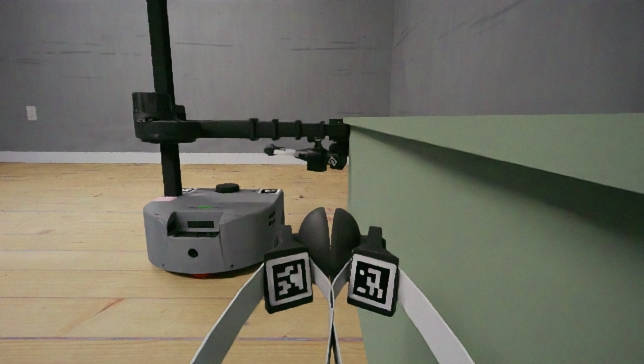

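Both now in contact; lift equally.

>>> {"fn": "execute_actions", "kwargs": {"actions": [{"r1":{"joints":{"lift_m":0.161}},"r2":{"joints":{"lift_m":0.223}}}], "cameras": ["r2_wrist_camera"]}}

Scene clock: 370.70 s.
r1.base_odometry: x=+0.097 y=-1.195 heading=+0.542 (m, m, rad; r1's odometry frame)
r1.turned_by_wheels: +0.000 (rad since the last result)
r1.turned_by_imu: +0.000 (rad since the last result)
r1.base_tilt: forward=+0.5 right=+1.1 (deg)
r1.lidar_m: 1.66 1.72 2.33 2.50 3.00 3.21 0.99 0.52 0.38 0.38 0.87 1.18
r1.head_depth_mm: 2689 2449 1895 1457 1422 1254 1117 / 2771 2475 1840 1546 1433 1258 1149 / 2283 2408 1397 1587 1431 1263 1156 / 1778 1984 1407 1245 1376 1263 1156 / 1464 1604 1413 1170 1071 1220 1148 / 1217 1370 1391 1182 1013 933 1093 / 1062 1172 1279 1192 1018 887 827
r1.base_status: not commanded
r1.joint_positions: lift_m=+0.160 arm_m=+0.193 wrist_yaw_rad=+2.601 wrist_pitch_rad=+0.028 wrist_roll_rad=-0.008 gripper_m=+0.000 head_pan_rad=-2.743 head_tilt_rad=-0.803
r1.joint_status: all done
r1.motor_effort: left_wheel=+0(1) right_wheel=+2(1) lift_m=+68(72) arm_m=+1(1) wrist_yaw_rad=-1(1) wrist_pitch_rad=+11(10) wrist_roll_rad=+0(0) gripper_m=-2(2) head_pan_rad=-4(4) head_tilt_rad=+2(3) (%)
r1.hand_pose: x=+0.1109 y=-0.1177 z=+0.2819 quat_wxyz=(+0.180, +0.676, -0.197, +0.687) (m; r1's base frame)
r1.wrist_depth_mm: - - - - - - - / - - - - - - - / - - - - - - - / - - - - - - - / - - - - - - - / 798 785 768 - 746 685 671 / - - 564 546 522 528 521
r2.base_odometry: x=+1.530 y=+0.491 heading=+1.067 (m, m, rad; r2's odometry frame)
r2.turned_by_wheels: +0.000 (rad since the last result)
r2.turned_by_imu: +0.000 (rad since the last result)
r2.base_tilt: forward=-0.3 right=+0.9 (deg)
r2.lidar_m: 0.95 2.79 3.07 2.52 2.55 2.18 2.08 1.26 0.40 0.38 0.39 0.53
r2.head_depth_mm: 834 1022 1214 1034 1282 1113 1114 / 838 1027 1099 984 1241 1204 - / 838 1022 1102 985 1259 - - / 840 1033 1104 984 1239 1217 - / 844 1037 1103 986 1252 1193 1099 / 847 1044 1096 989 1244 1183 1095 / 848 1038 1099 990 1248 1184 1094
r2.base_status: not commanded
r2.joint_positions: lift_m=+0.222 arm_m=+0.160 wrist_yaw_rad=+1.570 wrist_pitch_rad=-0.026 wrist_roll_rad=-0.013 gripper_m=+0.000 head_pan_rad=-1.563 head_tilt_rad=-1.137
r2.joint_status: all done
r2.motor_effort: left_wheel=-1(1) right_wheel=+1(1) lift_m=+73(77) arm_m=-3(4) wrist_yaw_rad=+0(0) wrist_pitch_rad=+12(11) wrist_roll_rad=-1(1) gripper_m=-2(2) head_pan_rad=-4(3) head_tilt_rad=-6(6) (%)
r2.hand_pose: x=+0.2342 y=-0.3052 z=+0.3299 quat_wxyz=(+0.510, +0.503, -0.490, +0.497) (m; r2's base frame)
r2.wrist_depth_mm: - - - - - 967 640 / - - - - - 953 643 / - - - 970 290 113 74 / - - - - 263 140 82 / - 935 791 - 259 132 88 / 759 759 747 - 204 131 88 / 572 567 576 580 302 132 88
pictures: r2_wrist_camera
camera_calibration (this result's frames):
r2_wrist_camera: T_world_to_cam=[[0.00965112, -0.998966, 0.0444259, -0.321145], [-0.201084, -0.0454592, -0.978519, 0.390138], [0.979526, 0.000510474, -0.201315, 0.00121988], [0, 0, 0, 1]] pos_world=[0.0803551, -0.303079, 0.396271]
Images, in order (width x height): r2_wrist_camera 644x364.

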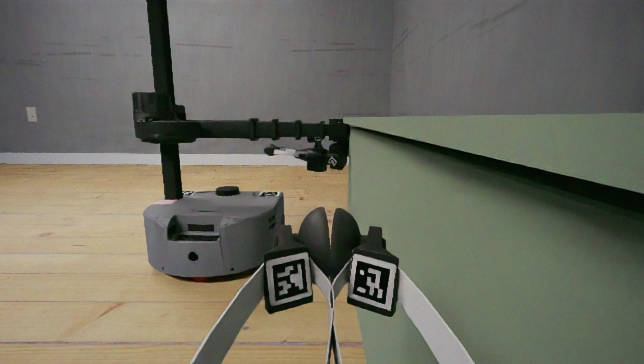

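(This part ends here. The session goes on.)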